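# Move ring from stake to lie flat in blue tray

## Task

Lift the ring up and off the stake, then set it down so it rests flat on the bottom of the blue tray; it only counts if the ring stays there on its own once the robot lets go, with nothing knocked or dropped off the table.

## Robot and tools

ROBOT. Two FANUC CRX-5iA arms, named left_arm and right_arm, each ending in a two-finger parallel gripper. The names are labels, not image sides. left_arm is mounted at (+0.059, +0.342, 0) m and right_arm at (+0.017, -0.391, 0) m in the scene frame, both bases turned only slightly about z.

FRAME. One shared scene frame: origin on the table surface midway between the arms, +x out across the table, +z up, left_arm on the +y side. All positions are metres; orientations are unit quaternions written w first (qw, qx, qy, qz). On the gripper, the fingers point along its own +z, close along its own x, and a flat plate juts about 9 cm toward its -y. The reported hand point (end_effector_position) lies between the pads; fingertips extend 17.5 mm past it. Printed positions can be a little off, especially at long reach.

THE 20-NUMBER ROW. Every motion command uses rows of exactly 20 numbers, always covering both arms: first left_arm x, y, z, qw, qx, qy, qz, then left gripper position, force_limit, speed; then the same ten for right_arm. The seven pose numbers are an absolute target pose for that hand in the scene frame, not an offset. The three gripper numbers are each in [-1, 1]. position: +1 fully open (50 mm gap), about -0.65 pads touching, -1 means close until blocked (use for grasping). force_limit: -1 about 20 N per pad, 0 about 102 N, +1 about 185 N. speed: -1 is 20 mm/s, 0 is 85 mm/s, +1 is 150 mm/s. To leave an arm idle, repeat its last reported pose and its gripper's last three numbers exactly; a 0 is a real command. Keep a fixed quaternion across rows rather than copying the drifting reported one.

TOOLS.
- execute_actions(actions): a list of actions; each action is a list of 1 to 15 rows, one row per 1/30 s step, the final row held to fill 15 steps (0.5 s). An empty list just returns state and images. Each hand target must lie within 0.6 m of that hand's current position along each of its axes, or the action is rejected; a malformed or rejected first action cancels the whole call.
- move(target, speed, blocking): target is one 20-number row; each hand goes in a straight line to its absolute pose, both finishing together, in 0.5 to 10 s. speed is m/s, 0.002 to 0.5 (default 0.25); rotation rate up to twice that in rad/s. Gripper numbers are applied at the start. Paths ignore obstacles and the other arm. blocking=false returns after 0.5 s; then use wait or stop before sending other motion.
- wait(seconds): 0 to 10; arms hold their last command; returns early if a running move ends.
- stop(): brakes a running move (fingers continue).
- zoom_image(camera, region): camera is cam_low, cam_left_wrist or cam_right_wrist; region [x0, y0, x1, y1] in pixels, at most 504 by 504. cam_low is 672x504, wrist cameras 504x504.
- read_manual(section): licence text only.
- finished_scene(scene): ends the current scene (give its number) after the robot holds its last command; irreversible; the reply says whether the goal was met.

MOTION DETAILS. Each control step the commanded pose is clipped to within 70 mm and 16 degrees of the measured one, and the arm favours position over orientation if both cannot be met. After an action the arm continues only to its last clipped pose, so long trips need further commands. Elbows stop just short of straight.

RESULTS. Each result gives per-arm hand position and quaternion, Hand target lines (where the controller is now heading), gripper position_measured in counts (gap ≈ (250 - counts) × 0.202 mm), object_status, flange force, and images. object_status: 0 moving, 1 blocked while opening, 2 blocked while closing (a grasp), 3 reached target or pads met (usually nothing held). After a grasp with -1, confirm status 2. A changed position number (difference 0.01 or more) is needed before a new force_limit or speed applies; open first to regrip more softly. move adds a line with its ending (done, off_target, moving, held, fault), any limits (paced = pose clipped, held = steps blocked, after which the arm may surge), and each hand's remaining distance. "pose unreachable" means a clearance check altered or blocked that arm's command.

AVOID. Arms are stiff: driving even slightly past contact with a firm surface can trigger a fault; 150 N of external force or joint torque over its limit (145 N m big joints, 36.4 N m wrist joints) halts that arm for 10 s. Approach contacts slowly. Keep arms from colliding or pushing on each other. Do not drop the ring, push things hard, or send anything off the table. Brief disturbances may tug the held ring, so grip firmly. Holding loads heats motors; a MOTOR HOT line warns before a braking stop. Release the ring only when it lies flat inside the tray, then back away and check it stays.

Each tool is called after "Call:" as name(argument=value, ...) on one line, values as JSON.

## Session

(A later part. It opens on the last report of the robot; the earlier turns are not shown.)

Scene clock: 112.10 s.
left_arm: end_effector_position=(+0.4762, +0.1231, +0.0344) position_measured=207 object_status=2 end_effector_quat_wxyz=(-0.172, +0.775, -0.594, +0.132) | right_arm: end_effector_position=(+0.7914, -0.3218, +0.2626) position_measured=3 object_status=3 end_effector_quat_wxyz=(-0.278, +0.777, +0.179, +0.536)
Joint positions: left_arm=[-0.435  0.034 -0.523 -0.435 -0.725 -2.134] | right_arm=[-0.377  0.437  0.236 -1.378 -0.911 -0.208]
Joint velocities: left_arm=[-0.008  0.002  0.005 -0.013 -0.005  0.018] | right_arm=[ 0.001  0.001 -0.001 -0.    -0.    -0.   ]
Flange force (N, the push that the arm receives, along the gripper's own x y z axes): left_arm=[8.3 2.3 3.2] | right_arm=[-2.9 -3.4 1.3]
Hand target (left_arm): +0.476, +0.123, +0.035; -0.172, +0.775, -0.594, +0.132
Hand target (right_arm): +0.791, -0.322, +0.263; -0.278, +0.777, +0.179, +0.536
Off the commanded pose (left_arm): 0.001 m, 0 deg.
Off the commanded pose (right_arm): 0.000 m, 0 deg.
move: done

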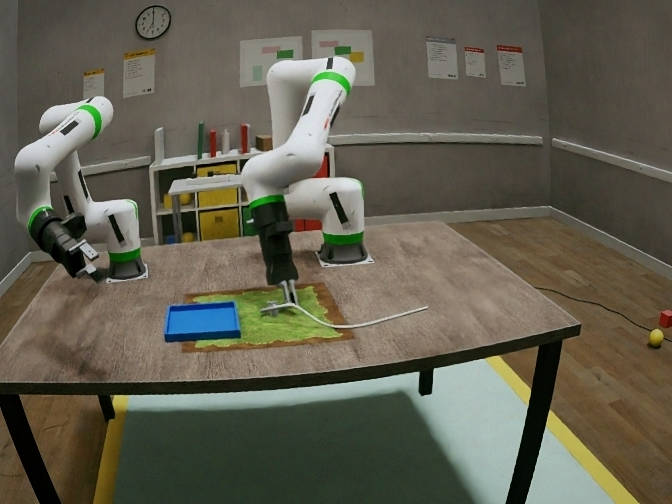

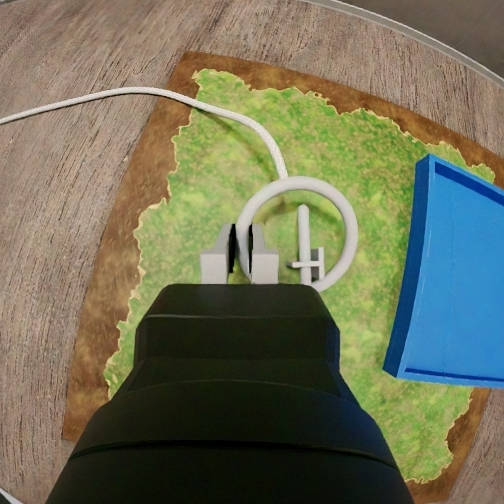

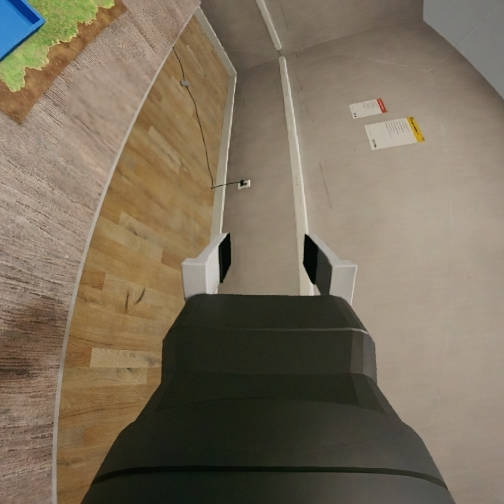

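Call:
move(target=[0.476,0.1222,0.041,-0.171,0.774,-0.594,0.132,-1,-0.5,-0.5,0.7914,-0.3218,0.2626,-0.278,0.777,0.179,0.536,1,0,0], speed=0.02)

Call:
move(target=[0.4566,0.117,0.041,-0.171,0.774,-0.594,0.132,-1,-0.5,-0.5,0.7914,-0.3218,0.2626,-0.278,0.777,0.179,0.536,1,0,0], speed=0.02)

Call:
zoom_image(camera="cam_left_wrist", region=[180, 120, 400, 320])

Call:
zoom_image(camera="cam_low", region=[230, 260, 320, 340])

Scene clock: 120.83 s.
left_arm: end_effector_position=(+0.4760, +0.1222, +0.0409) position_measured=207 object_status=2 end_effector_quat_wxyz=(-0.171, +0.775, -0.594, +0.132) | right_arm: end_effector_position=(+0.7914, -0.3218, +0.2626) position_measured=3 object_status=3 end_effector_quat_wxyz=(-0.278, +0.777, +0.179, +0.536)
Joint positions: left_arm=[-0.435  0.022 -0.518 -0.425 -0.739 -2.146] | right_arm=[-0.377  0.437  0.236 -1.378 -0.911 -0.208]
Joint velocities: left_arm=[ 0.    -0.002  0.001  0.002 -0.002 -0.003] | right_arm=[-0.001 -0.     0.001  0.    -0.     0.   ]
Flange force (N, the push that the arm receives, along the gripper's own x y z axes): left_arm=[9.0 2.7 5.1] | right_arm=[-3.1 -3.4 0.4]
Hand target (left_arm): +0.476, +0.122, +0.041; -0.171, +0.775, -0.594, +0.132
Hand target (right_arm): +0.791, -0.322, +0.263; -0.278, +0.777, +0.179, +0.536
Off the commanded pose (left_arm): 0.000 m, 0 deg.
Off the commanded pose (right_arm): 0.000 m, 0 deg.
move: done

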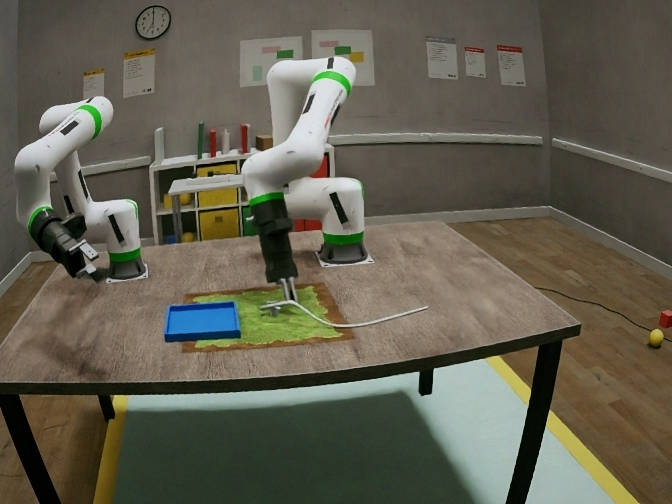

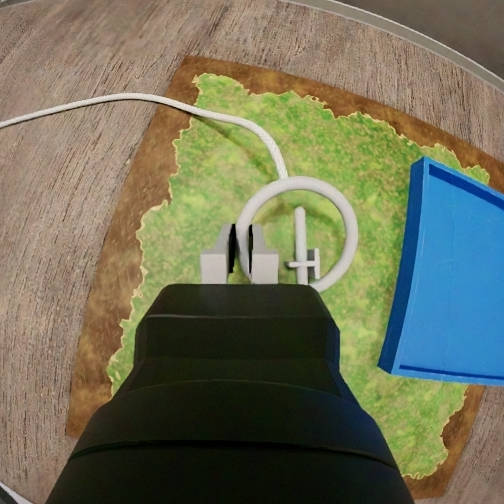

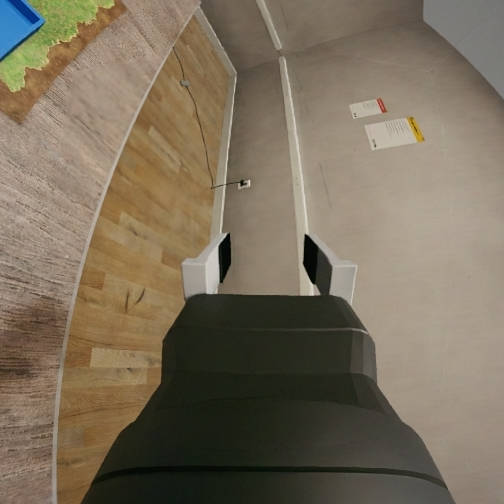

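Scene clock: 122.10 s.
left_arm: end_effector_position=(+0.4567, +0.1171, +0.0411) position_measured=207 object_status=2 end_effector_quat_wxyz=(-0.171, +0.775, -0.594, +0.132) | right_arm: end_effector_position=(+0.7914, -0.3218, +0.2626) position_measured=3 object_status=3 end_effector_quat_wxyz=(-0.278, +0.777, +0.179, +0.536)
Joint positions: left_arm=[-0.476 -0.003 -0.539 -0.437 -0.757 -2.101] | right_arm=[-0.377  0.437  0.236 -1.378 -0.911 -0.208]
Joint velocities: left_arm=[-0.002 -0.001 -0.001 -0.001 -0.001  0.003] | right_arm=[-0.     0.001 -0.001 -0.    -0.     0.   ]
Flange force (N, the push that the arm receives, along the gripper's own x y z axes): left_arm=[9.2 3.3 -0.6] | right_arm=[-3.8 -3.9 -0.3]
Hand target (left_arm): +0.457, +0.117, +0.041; -0.171, +0.775, -0.594, +0.132
Hand target (right_arm): +0.791, -0.322, +0.263; -0.278, +0.777, +0.179, +0.536
Off the commanded pose (left_arm): 0.000 m, 0 deg.
Off the commanded pose (right_arm): 0.000 m, 0 deg.
move: done

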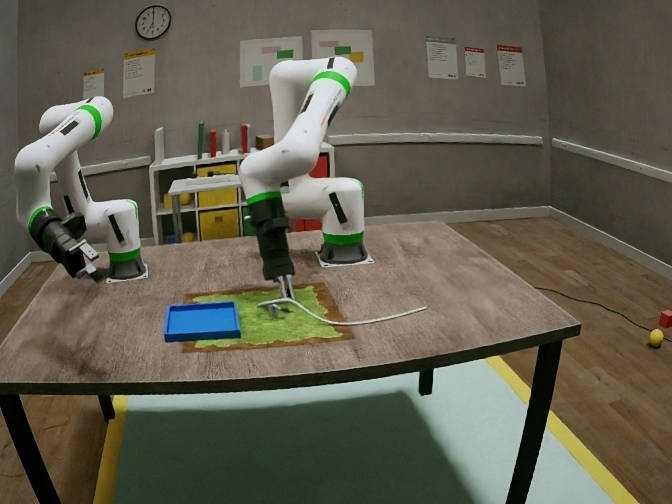

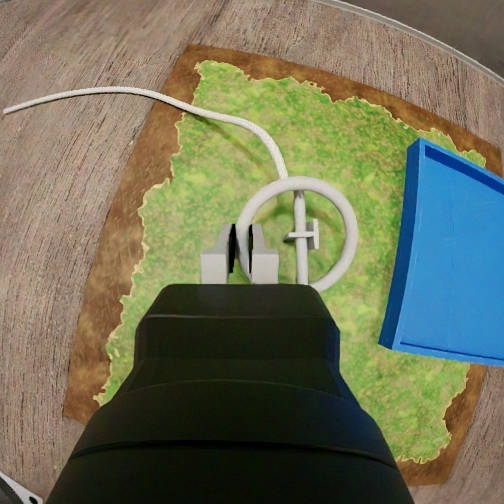

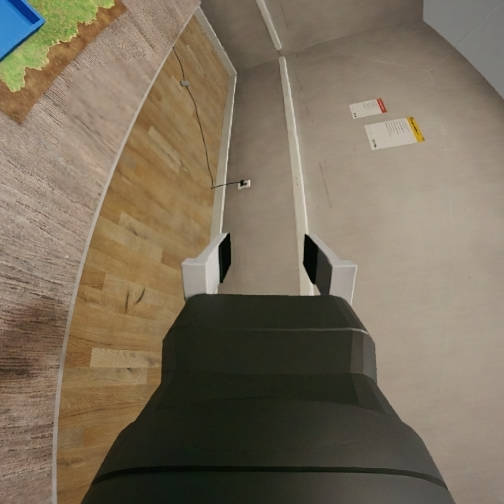

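Region (180, 120, 400, 320) of cam_left_wrist's 504x504 image, scaled by 2.291, with more detail than that image has; it fills the top 458 rows of this view, and the rest is white.

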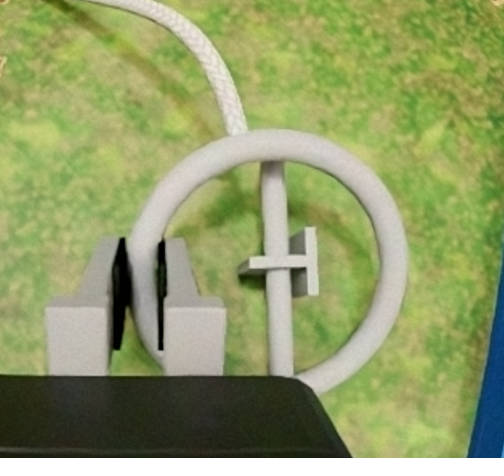

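Region (230, 260, 320, 340) of cam_low's 672x504 image, scaled by 5.600, with more detail than that image has.

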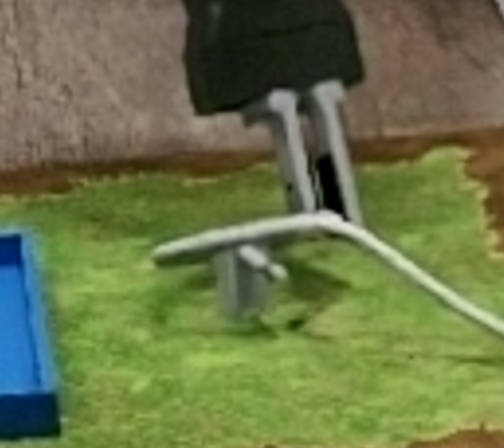

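Call:
move(target=[0.4445,0.1138,0.041,-0.171,0.774,-0.594,0.132,-1,-0.5,-0.5,0.7914,-0.3218,0.2626,-0.278,0.777,0.179,0.536,1,0,0], speed=0.02)

Call:
move(target=[0.4445,0.1138,0.053,-0.171,0.774,-0.594,0.132,-1,-0.5,-0.5,0.7914,-0.3218,0.2626,-0.278,0.777,0.179,0.536,1,0,0], speed=0.015)

Call:
zoom_image(camera="cam_low", region=[230, 260, 320, 340])

Scene clock: 130.53 s.
left_arm: end_effector_position=(+0.4446, +0.1139, +0.0410) position_measured=207 object_status=2 end_effector_quat_wxyz=(-0.171, +0.775, -0.594, +0.132) | right_arm: end_effector_position=(+0.7914, -0.3218, +0.2626) position_measured=3 object_status=3 end_effector_quat_wxyz=(-0.278, +0.777, +0.179, +0.536)
Joint positions: left_arm=[-0.503 -0.017 -0.552 -0.444 -0.769 -2.072] | right_arm=[-0.377  0.437  0.236 -1.378 -0.911 -0.208]
Joint velocities: left_arm=[-0.003 -0.001 -0.002 -0.001 -0.001  0.003] | right_arm=[-0.001  0.001  0.001 -0.     0.     0.   ]
Flange force (N, the push that the arm receives, along the gripper's own x y z axes): left_arm=[6.8 0.2 2.5] | right_arm=[-2.7 -3.5 1.2]
Hand target (left_arm): +0.445, +0.114, +0.041; -0.171, +0.775, -0.594, +0.132
Hand target (right_arm): +0.791, -0.322, +0.263; -0.278, +0.777, +0.179, +0.536
Off the commanded pose (left_arm): 0.000 m, 0 deg.
Off the commanded pose (right_arm): 0.000 m, 0 deg.
move: done

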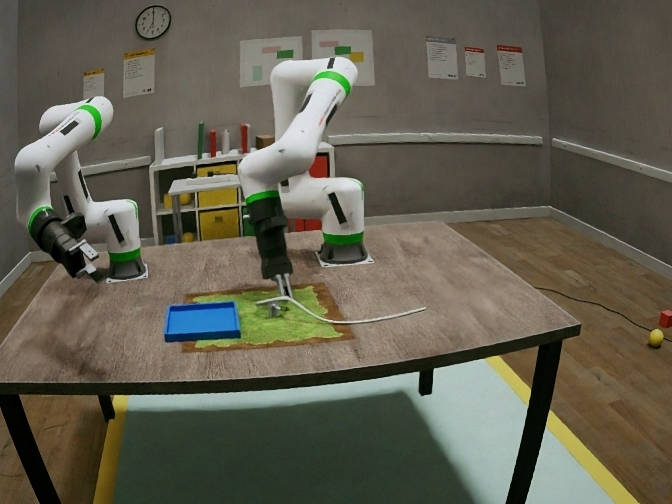

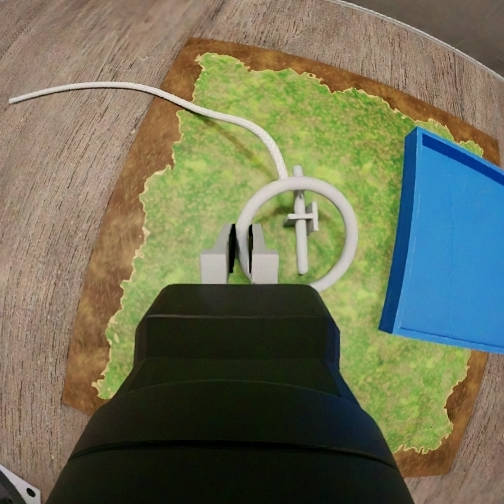

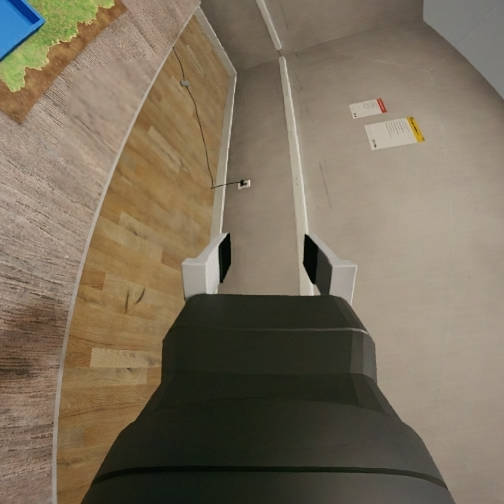

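Scene clock: 131.57 s.
left_arm: end_effector_position=(+0.4445, +0.1138, +0.0529) position_measured=207 object_status=2 end_effector_quat_wxyz=(-0.171, +0.775, -0.594, +0.132) | right_arm: end_effector_position=(+0.7914, -0.3218, +0.2626) position_measured=3 object_status=3 end_effector_quat_wxyz=(-0.278, +0.777, +0.179, +0.536)
Joint positions: left_arm=[-0.501 -0.04  -0.543 -0.43  -0.796 -2.093] | right_arm=[-0.377  0.437  0.236 -1.378 -0.911 -0.208]
Joint velocities: left_arm=[ 0.    -0.002  0.001  0.002 -0.003 -0.003] | right_arm=[-0.    -0.    -0.001 -0.     0.    -0.   ]
Flange force (N, the push that the arm receives, along the gripper's own x y z axes): left_arm=[14.7 1.3 5.8] | right_arm=[-1.8 -2.5 1.6]
Hand target (left_arm): +0.445, +0.114, +0.053; -0.171, +0.775, -0.594, +0.132
Hand target (right_arm): +0.791, -0.322, +0.263; -0.278, +0.777, +0.179, +0.536
Off the commanded pose (left_arm): 0.000 m, 0 deg.
Off the commanded pose (right_arm): 0.000 m, 0 deg.
move: done

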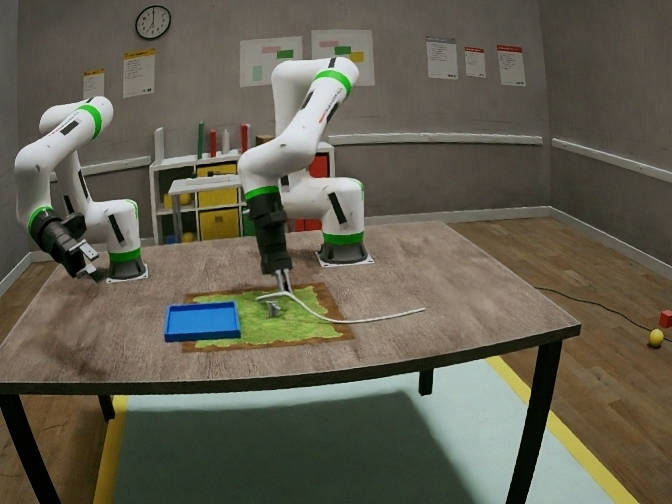

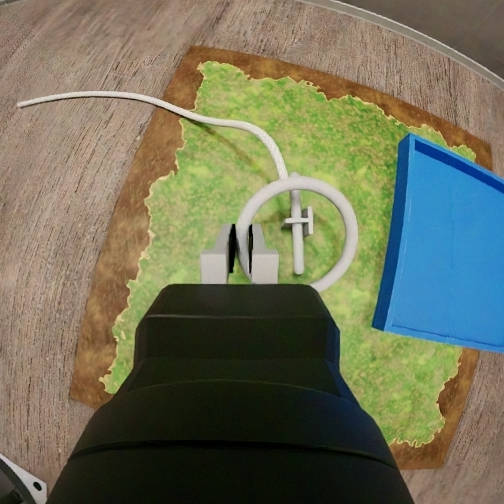

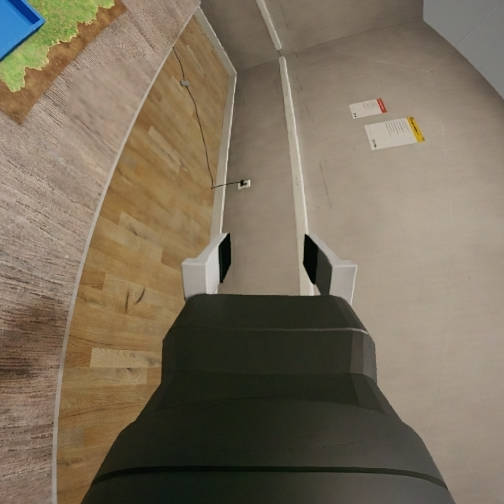

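Region (230, 260, 320, 340) of cam_low's 672x504 image, scaled by 5.600, with more detail than that image has.

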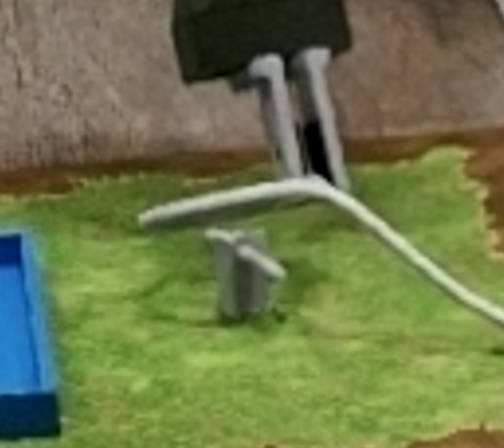

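Call:
move(target=[0.4445,0.1138,0.08,-0.171,0.774,-0.594,0.132,-1,-0.5,-0.5,0.7914,-0.3218,0.2626,-0.278,0.777,0.179,0.536,1,0,0], speed=0.06)

Call:
move(target=[0.53,0.09,0.085,0,0.793,-0.609,0,-1,-0.5,-0.5,0.7914,-0.3218,0.32,-0.278,0.777,0.179,0.536,1,0,0], speed=0.15)

Call:
move(target=[0.525,-0.03,0.075,0,0.793,-0.609,0,-1,-0.5,-0.5,0.7914,-0.3218,0.32,-0.278,0.777,0.179,0.536,1,0,0], speed=0.1)

Scene clock: 142.63 s.
left_arm: end_effector_position=(+0.4446, +0.1137, +0.0799) position_measured=207 object_status=2 end_effector_quat_wxyz=(-0.171, +0.775, -0.594, +0.132) | right_arm: end_effector_position=(+0.7914, -0.3218, +0.2626) position_measured=3 object_status=3 end_effector_quat_wxyz=(-0.278, +0.777, +0.179, +0.536)
Joint positions: left_arm=[-0.497 -0.086 -0.519 -0.402 -0.859 -2.137] | right_arm=[-0.377  0.437  0.236 -1.378 -0.911 -0.208]
Joint velocities: left_arm=[ 0.001 -0.002  0.002  0.001 -0.003 -0.001] | right_arm=[-0.     0.001 -0.    -0.    -0.     0.   ]
Flange force (N, the push that the arm receives, along the gripper's own x y z axes): left_arm=[5.2 0.4 -0.1] | right_arm=[-2.3 -2.4 1.9]
Hand target (left_arm): +0.445, +0.114, +0.080; -0.171, +0.775, -0.594, +0.132
Hand target (right_arm): +0.791, -0.322, +0.263; -0.278, +0.777, +0.179, +0.536
Off the commanded pose (left_arm): 0.000 m, 0 deg.
Off the commanded pose (right_arm): 0.000 m, 0 deg.
move: done

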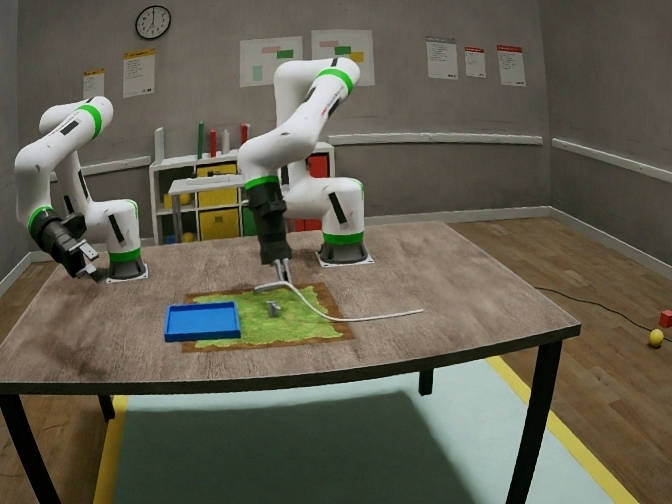

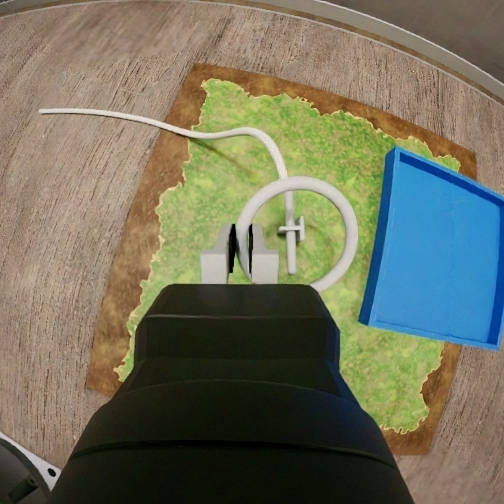

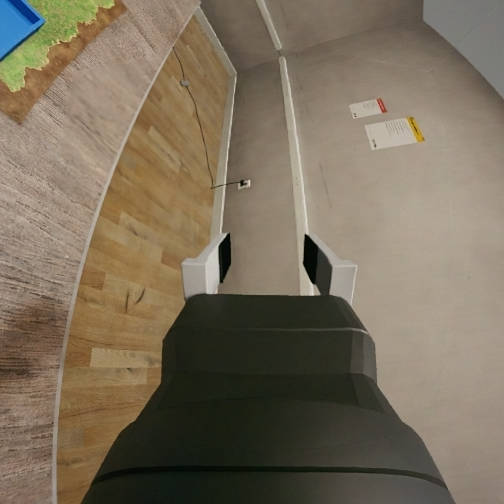

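Scene clock: 144.47 s.
left_arm: end_effector_position=(+0.5297, +0.0892, +0.0853) position_measured=207 object_status=2 end_effector_quat_wxyz=(+0.001, +0.793, -0.610, +0.000) | right_arm: end_effector_position=(+0.7913, -0.3217, +0.3198) position_measured=3 object_status=3 end_effector_quat_wxyz=(-0.278, +0.777, +0.179, +0.536)
Joint positions: left_arm=[-0.247  0.257 -0.146  0.002 -1.169 -2.611] | right_arm=[-0.358  0.379  0.289 -1.293 -0.92  -0.35 ]
Joint velocities: left_arm=[ 0.001  0.006  0.009  0.001 -0.008 -0.002] | right_arm=[ 0.001  0.     0.     0.001 -0.    -0.002]
Flange force (N, the push that the arm receives, along the gripper's own x y z axes): left_arm=[4.7 -5.2 -1.2] | right_arm=[-2.4 -0.6 2.3]
Hand target (left_arm): +0.530, +0.089, +0.085; +0.001, +0.793, -0.609, +0.000
Hand target (right_arm): +0.791, -0.322, +0.320; -0.278, +0.777, +0.179, +0.536
Off the commanded pose (left_arm): 0.001 m, 0 deg.
Off the commanded pose (right_arm): 0.000 m, 0 deg.
move: done

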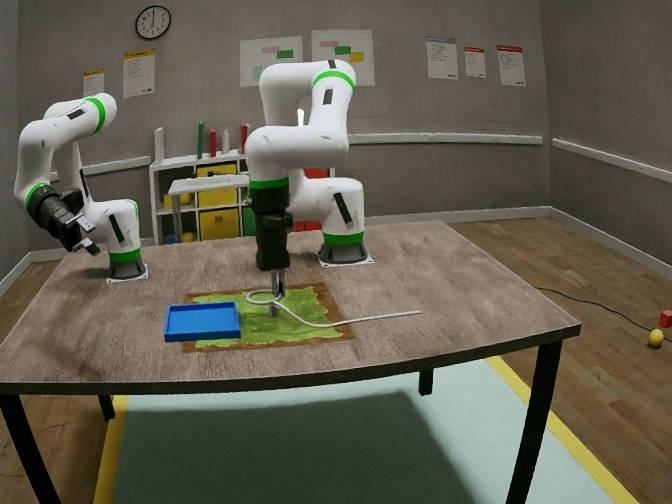

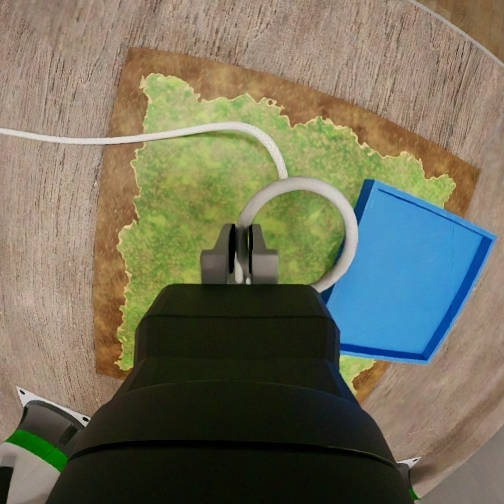

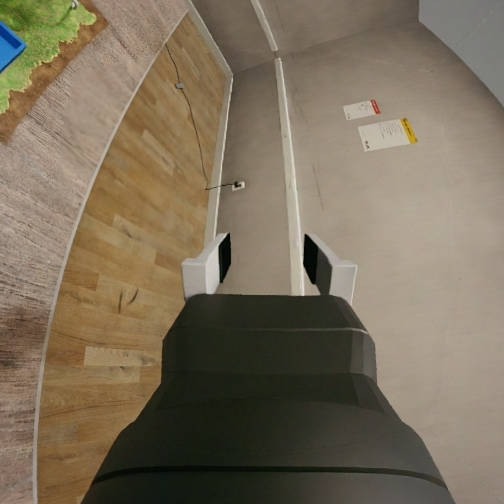

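Scene clock: 146.07 s.
left_arm: end_effector_position=(+0.5251, -0.0295, +0.0749) position_measured=207 object_status=2 end_effector_quat_wxyz=(-0.001, +0.793, -0.609, -0.000) | right_arm: end_effector_position=(+0.7914, -0.3218, +0.3200) position_measured=3 object_status=3 end_effector_quat_wxyz=(-0.278, +0.777, +0.179, +0.536)
Joint positions: left_arm=[-0.459  0.419  0.047 -0.002 -1.199 -2.397] | right_arm=[-0.358  0.379  0.29  -1.293 -0.919 -0.35 ]
Joint velocities: left_arm=[-0.001  0.002  0.004 -0.    -0.001  0.002] | right_arm=[ 0.    -0.     0.001 -0.    -0.     0.   ]
Flange force (N, the push that the arm receives, along the gripper's own x y z axes): left_arm=[10.1 -3.1 -0.7] | right_arm=[-2.9 -2.7 0.8]
Hand target (left_arm): +0.525, -0.030, +0.075; -0.001, +0.793, -0.609, -0.000
Hand target (right_arm): +0.791, -0.322, +0.320; -0.278, +0.777, +0.179, +0.536
Off the commanded pose (left_arm): 0.001 m, 0 deg.
Off the commanded pose (right_arm): 0.000 m, 0 deg.
move: done

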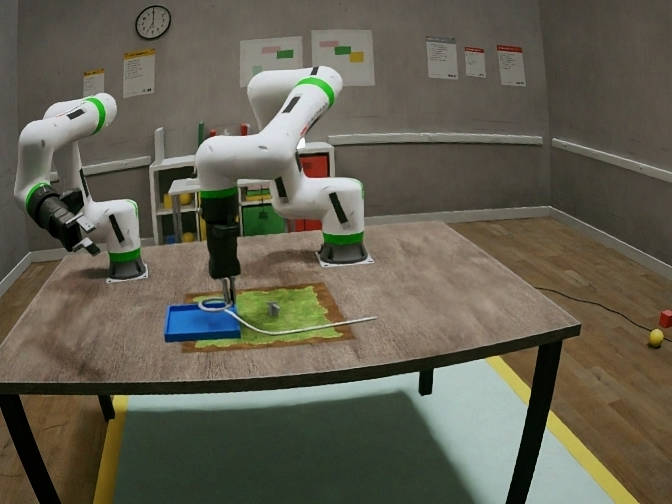

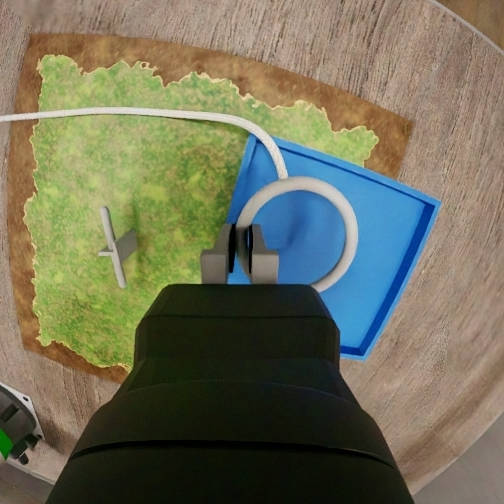

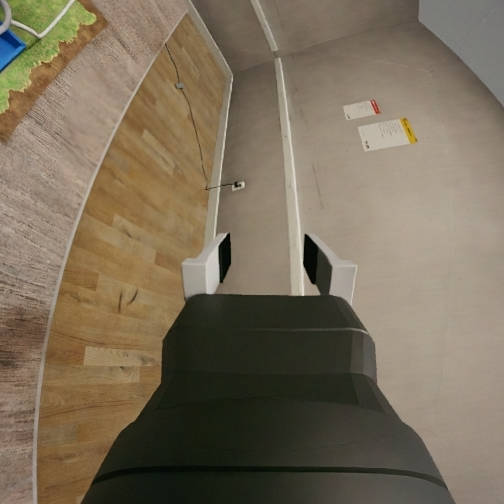

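Call:
move(target=[0.513,-0.068,0.055,0,0.793,-0.609,0,-1,-0.5,-0.5,0.7914,-0.3218,0.32,-0.278,0.777,0.179,0.536,1,0,0], speed=0.06)

Call:
move(target=[0.513,-0.068,0.026,0,0.793,-0.609,0,-1,-0.5,-0.5,0.7914,-0.3218,0.32,-0.278,0.777,0.179,0.536,1,0,0], speed=0.03)

Call:
zoom_image(camera="cam_low", region=[155, 270, 275, 350])

Scene clock: 163.43 s.
left_arm: end_effector_position=(+0.5130, -0.0678, +0.0550) position_measured=207 object_status=2 end_effector_quat_wxyz=(-0.000, +0.793, -0.609, -0.000) | right_arm: end_effector_position=(+0.7914, -0.3218, +0.3200) position_measured=3 object_status=3 end_effector_quat_wxyz=(-0.278, +0.777, +0.179, +0.536)
Joint positions: left_arm=[-0.527  0.476  0.079 -0.    -1.174 -2.33 ] | right_arm=[-0.358  0.379  0.29  -1.293 -0.919 -0.35 ]
Joint velocities: left_arm=[-0.002  0.003  0.     0.     0.     0.002] | right_arm=[-0.001 -0.    -0.001 -0.     0.    -0.   ]
Flange force (N, the push that the arm receives, along the gripper's own x y z axes): left_arm=[9.1 -6.2 -1.5] | right_arm=[-2.5 -2.4 1.6]
Hand target (left_arm): +0.513, -0.068, +0.055; -0.000, +0.793, -0.609, -0.000
Hand target (right_arm): +0.791, -0.322, +0.320; -0.278, +0.777, +0.179, +0.536
Off the commanded pose (left_arm): 0.000 m, 0 deg.
Off the commanded pose (right_arm): 0.000 m, 0 deg.
move: done

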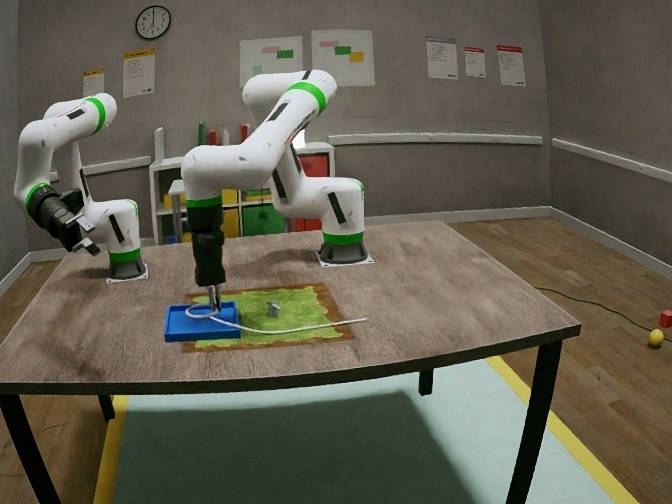

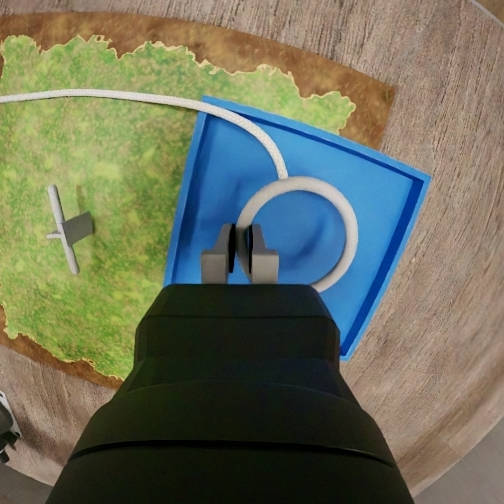

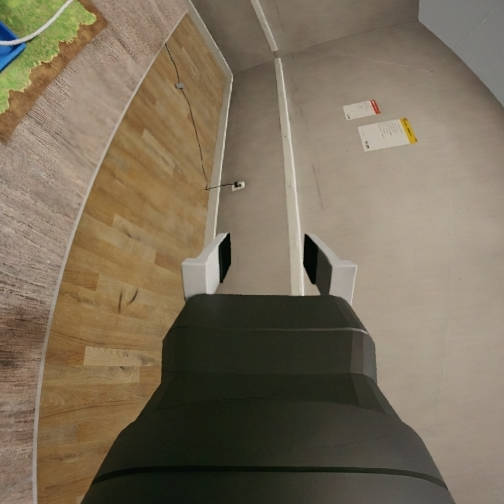

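Scene clock: 164.70 s.
left_arm: end_effector_position=(+0.5129, -0.0679, +0.0261) position_measured=207 object_status=2 end_effector_quat_wxyz=(-0.000, +0.793, -0.609, +0.000) | right_arm: end_effector_position=(+0.7914, -0.3218, +0.3200) position_measured=3 object_status=3 end_effector_quat_wxyz=(-0.278, +0.777, +0.179, +0.536)
Joint positions: left_arm=[-0.527  0.505  0.049 -0.    -1.114 -2.33 ] | right_arm=[-0.358  0.379  0.29  -1.293 -0.919 -0.35 ]
Joint velocities: left_arm=[-0.     0.001 -0.003 -0.     0.002  0.   ] | right_arm=[-0.001  0.     0.     0.    -0.    -0.   ]
Flange force (N, the push that the arm receives, along the gripper's own x y z axes): left_arm=[9.4 -6.0 -1.3] | right_arm=[-3.6 -3.9 0.4]
Hand target (left_arm): +0.513, -0.068, +0.026; -0.000, +0.793, -0.609, -0.000
Hand target (right_arm): +0.791, -0.322, +0.320; -0.278, +0.777, +0.179, +0.536
Off the commanded pose (left_arm): 0.000 m, 0 deg.
Off the commanded pose (right_arm): 0.000 m, 0 deg.
move: done

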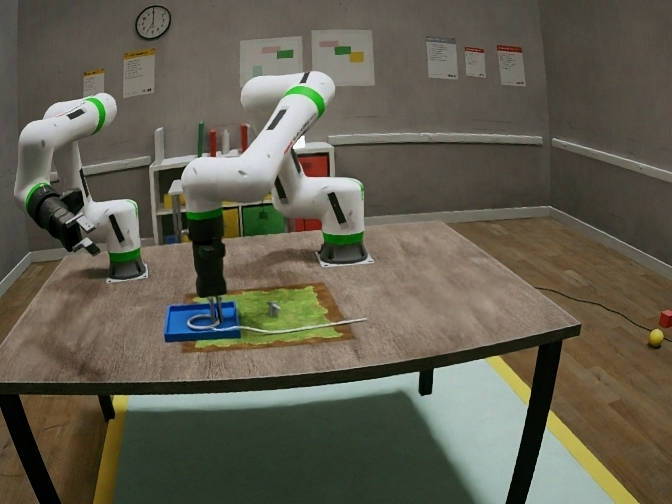

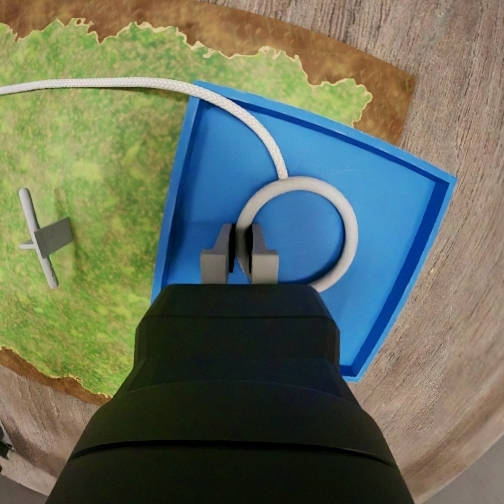

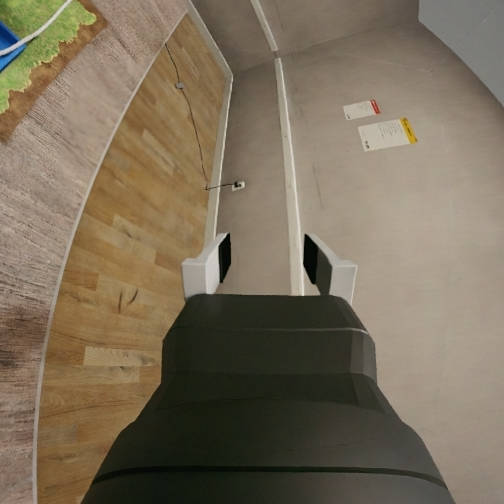

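Region (155, 270, 275, 350) of cam_low's 672x504 image, scaled by 4.200, with more detail than that image has.

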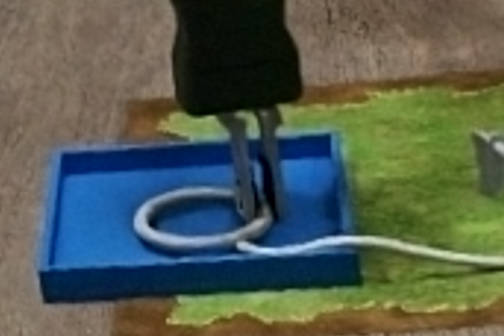

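Call:
move(target=[0.513,-0.068,0.0215,0,0.793,-0.609,0,-1,-0.5,-0.5,0.7914,-0.3218,0.32,-0.278,0.777,0.179,0.536,1,0,0], speed=0.008)

Scene clock: 168.30 s.
left_arm: end_effector_position=(+0.5130, -0.0681, +0.0219) position_measured=207 object_status=2 end_effector_quat_wxyz=(+0.000, +0.793, -0.609, +0.000) | right_arm: end_effector_position=(+0.7914, -0.3218, +0.3200) position_measured=3 object_status=3 end_effector_quat_wxyz=(-0.278, +0.777, +0.179, +0.536)
Joint positions: left_arm=[-0.527  0.51   0.045  0.    -1.105 -2.33 ] | right_arm=[-0.358  0.379  0.29  -1.293 -0.919 -0.35 ]
Joint velocities: left_arm=[ 0.     0.002 -0.002 -0.     0.002 -0.   ] | right_arm=[ 0.001 -0.001 -0.001  0.     0.    -0.   ]
Flange force (N, the push that the arm receives, along the gripper's own x y z axes): left_arm=[-23.9 10.8 -104.7] | right_arm=[-1.4 -1.7 2.1]
Hand target (left_arm): +0.513, -0.068, +0.022; -0.000, +0.793, -0.609, -0.000
Hand target (right_arm): +0.791, -0.322, +0.320; -0.278, +0.777, +0.179, +0.536
Off the commanded pose (left_arm): 0.000 m, 0 deg.
Off the commanded pose (right_arm): 0.000 m, 0 deg.
move: done

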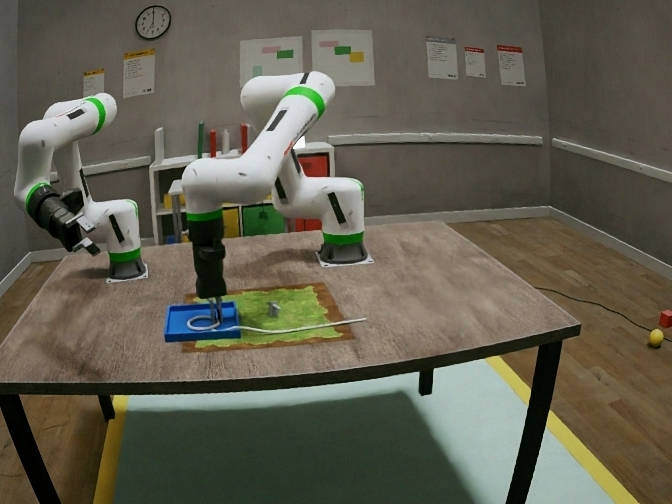

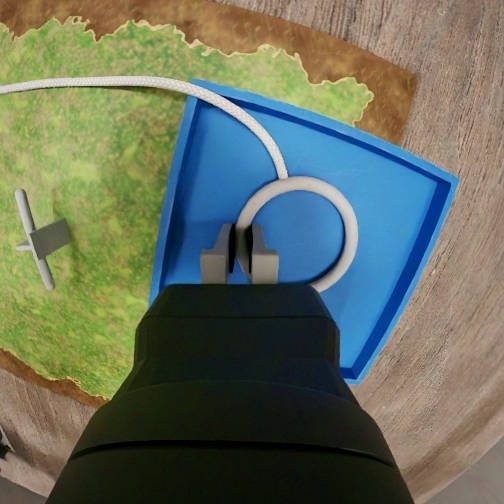

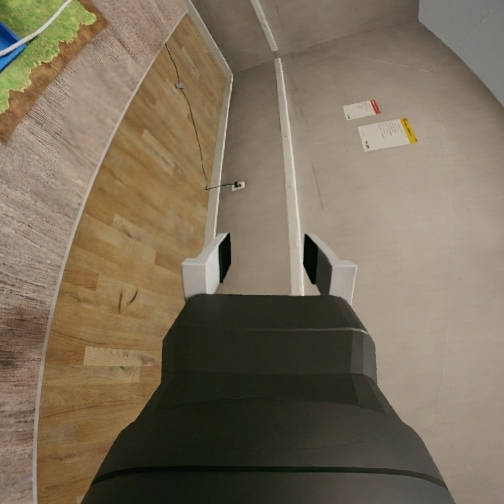

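Call:
execute_actions(actions=[[[0.513,-0.068,0.0238,0,0.793,-0.609,0,-1,-0.5,-0.5,0.7914,-0.3218,0.32,-0.278,0.777,0.179,0.536,1,0,0]],[[0.513,-0.068,0.0238,0,0.793,-0.609,0,-0.1,-0.5,-0.5,0.7914,-0.3218,0.32,-0.278,0.777,0.179,0.536,1,0,0]]])

Call:
move(target=[0.513,-0.068,0.09,0,0.793,-0.609,0,-0.1,-0.5,-0.5,0.7914,-0.3218,0.32,-0.278,0.777,0.179,0.536,1,0,0], speed=0.12)

Call:
zoom_image(camera="cam_low", region=[155, 270, 275, 350])

Scene clock: 175.57 s.
left_arm: end_effector_position=(+0.5130, -0.0680, +0.0238) position_measured=167 object_status=3 end_effector_quat_wxyz=(+0.000, +0.793, -0.609, -0.000) | right_arm: end_effector_position=(+0.7914, -0.3218, +0.3200) position_measured=3 object_status=3 end_effector_quat_wxyz=(-0.278, +0.777, +0.179, +0.536)
Joint positions: left_arm=[-0.527  0.508  0.047 -0.    -1.11  -2.33 ] | right_arm=[-0.358  0.379  0.29  -1.293 -0.919 -0.35 ]
Joint velocities: left_arm=[-0.    -0.001  0.002 -0.     0.     0.   ] | right_arm=[-0.     0.     0.001  0.    -0.    -0.   ]
Flange force (N, the push that the arm receives, along the gripper's own x y z axes): left_arm=[10.0 -5.0 -3.1] | right_arm=[-2.4 -3.0 1.5]
Flange force at the end of the 1st action (N, along the gripper's axes at the end of the call): left_arm=[10.0 -1.3 0.4] | right_arm=[-1.8 -3.0 1.5]
Hand target (left_arm): +0.513, -0.068, +0.024; +0.000, +0.793, -0.609, -0.000
Hand target (right_arm): +0.791, -0.322, +0.320; -0.278, +0.777, +0.179, +0.536
Off the commanded pose (left_arm): 0.000 m, 0 deg.
Off the commanded pose (right_arm): 0.000 m, 0 deg.

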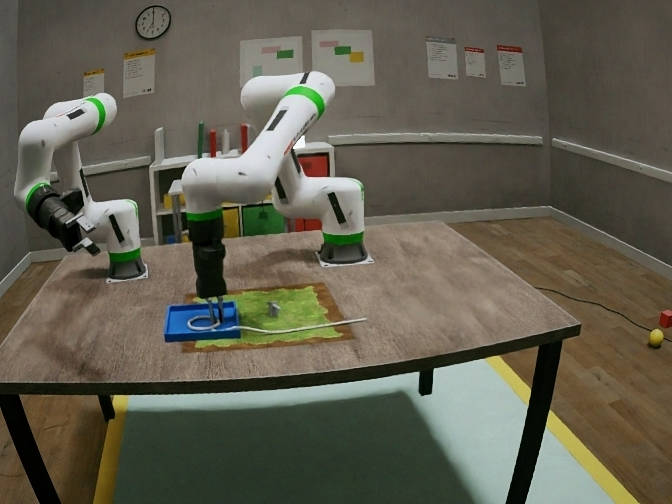

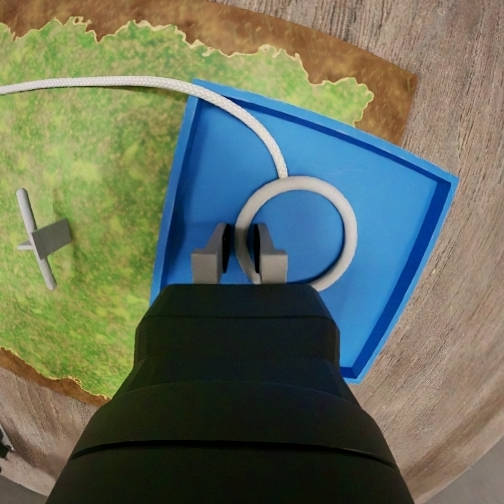

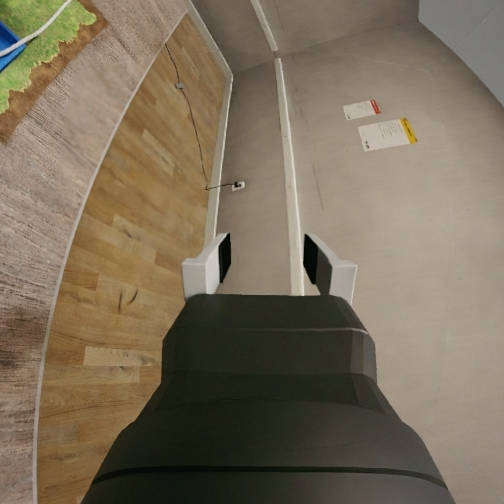

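Scene clock: 176.50 s.
left_arm: end_effector_position=(+0.5131, -0.0682, +0.0899) position_measured=167 object_status=3 end_effector_quat_wxyz=(+0.000, +0.793, -0.609, +0.000) | right_arm: end_effector_position=(+0.7914, -0.3218, +0.3200) position_measured=3 object_status=3 end_effector_quat_wxyz=(-0.278, +0.777, +0.179, +0.536)
Joint positions: left_arm=[-0.527  0.447  0.123  0.    -1.247 -2.33 ] | right_arm=[-0.358  0.379  0.29  -1.293 -0.919 -0.35 ]
Joint velocities: left_arm=[-0.001 -0.     0.004  0.    -0.003 -0.   ] | right_arm=[-0.     0.     0.001  0.    -0.     0.   ]
Flange force (N, the push that the arm receives, along the gripper's own x y z axes): left_arm=[2.6 1.8 -1.3] | right_arm=[-2.7 -2.9 1.1]
Hand target (left_arm): +0.513, -0.068, +0.090; +0.000, +0.793, -0.609, +0.000
Hand target (right_arm): +0.791, -0.322, +0.320; -0.278, +0.777, +0.179, +0.536
Off the commanded pose (left_arm): 0.000 m, 0 deg.
Off the commanded pose (right_arm): 0.000 m, 0 deg.
move: done

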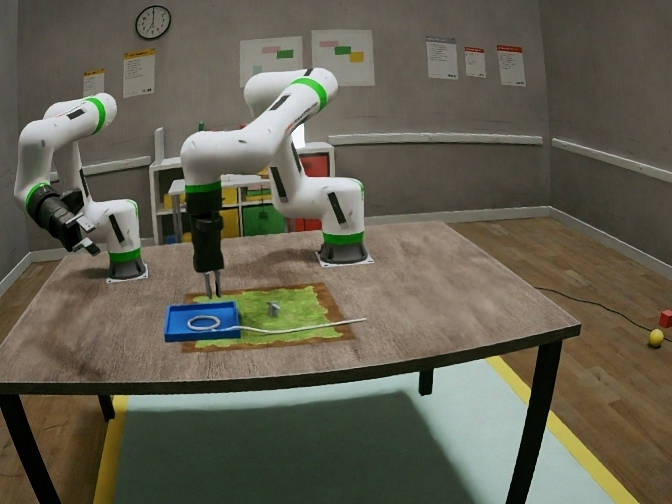

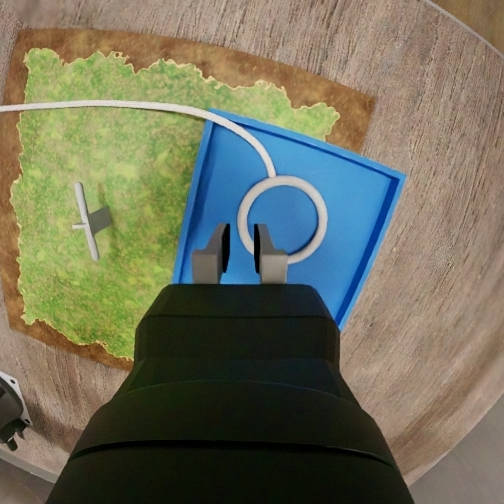

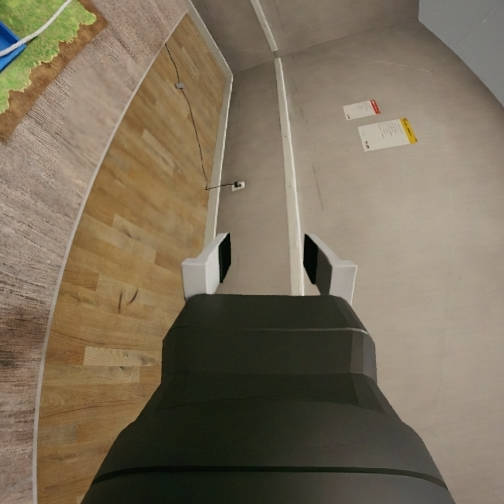

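Region (155, 270, 275, 350) of cam_low's 672x504 image, scaled by 4.200, with more detail than that image has.

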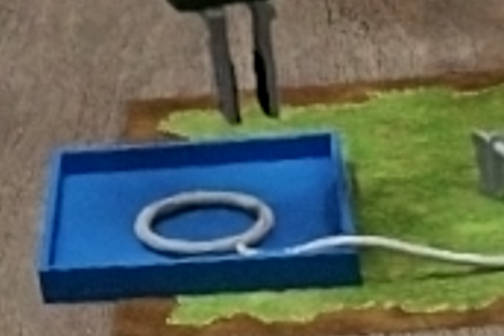

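Call:
finished_scene(scene=1)

The scene is finished: the task was done.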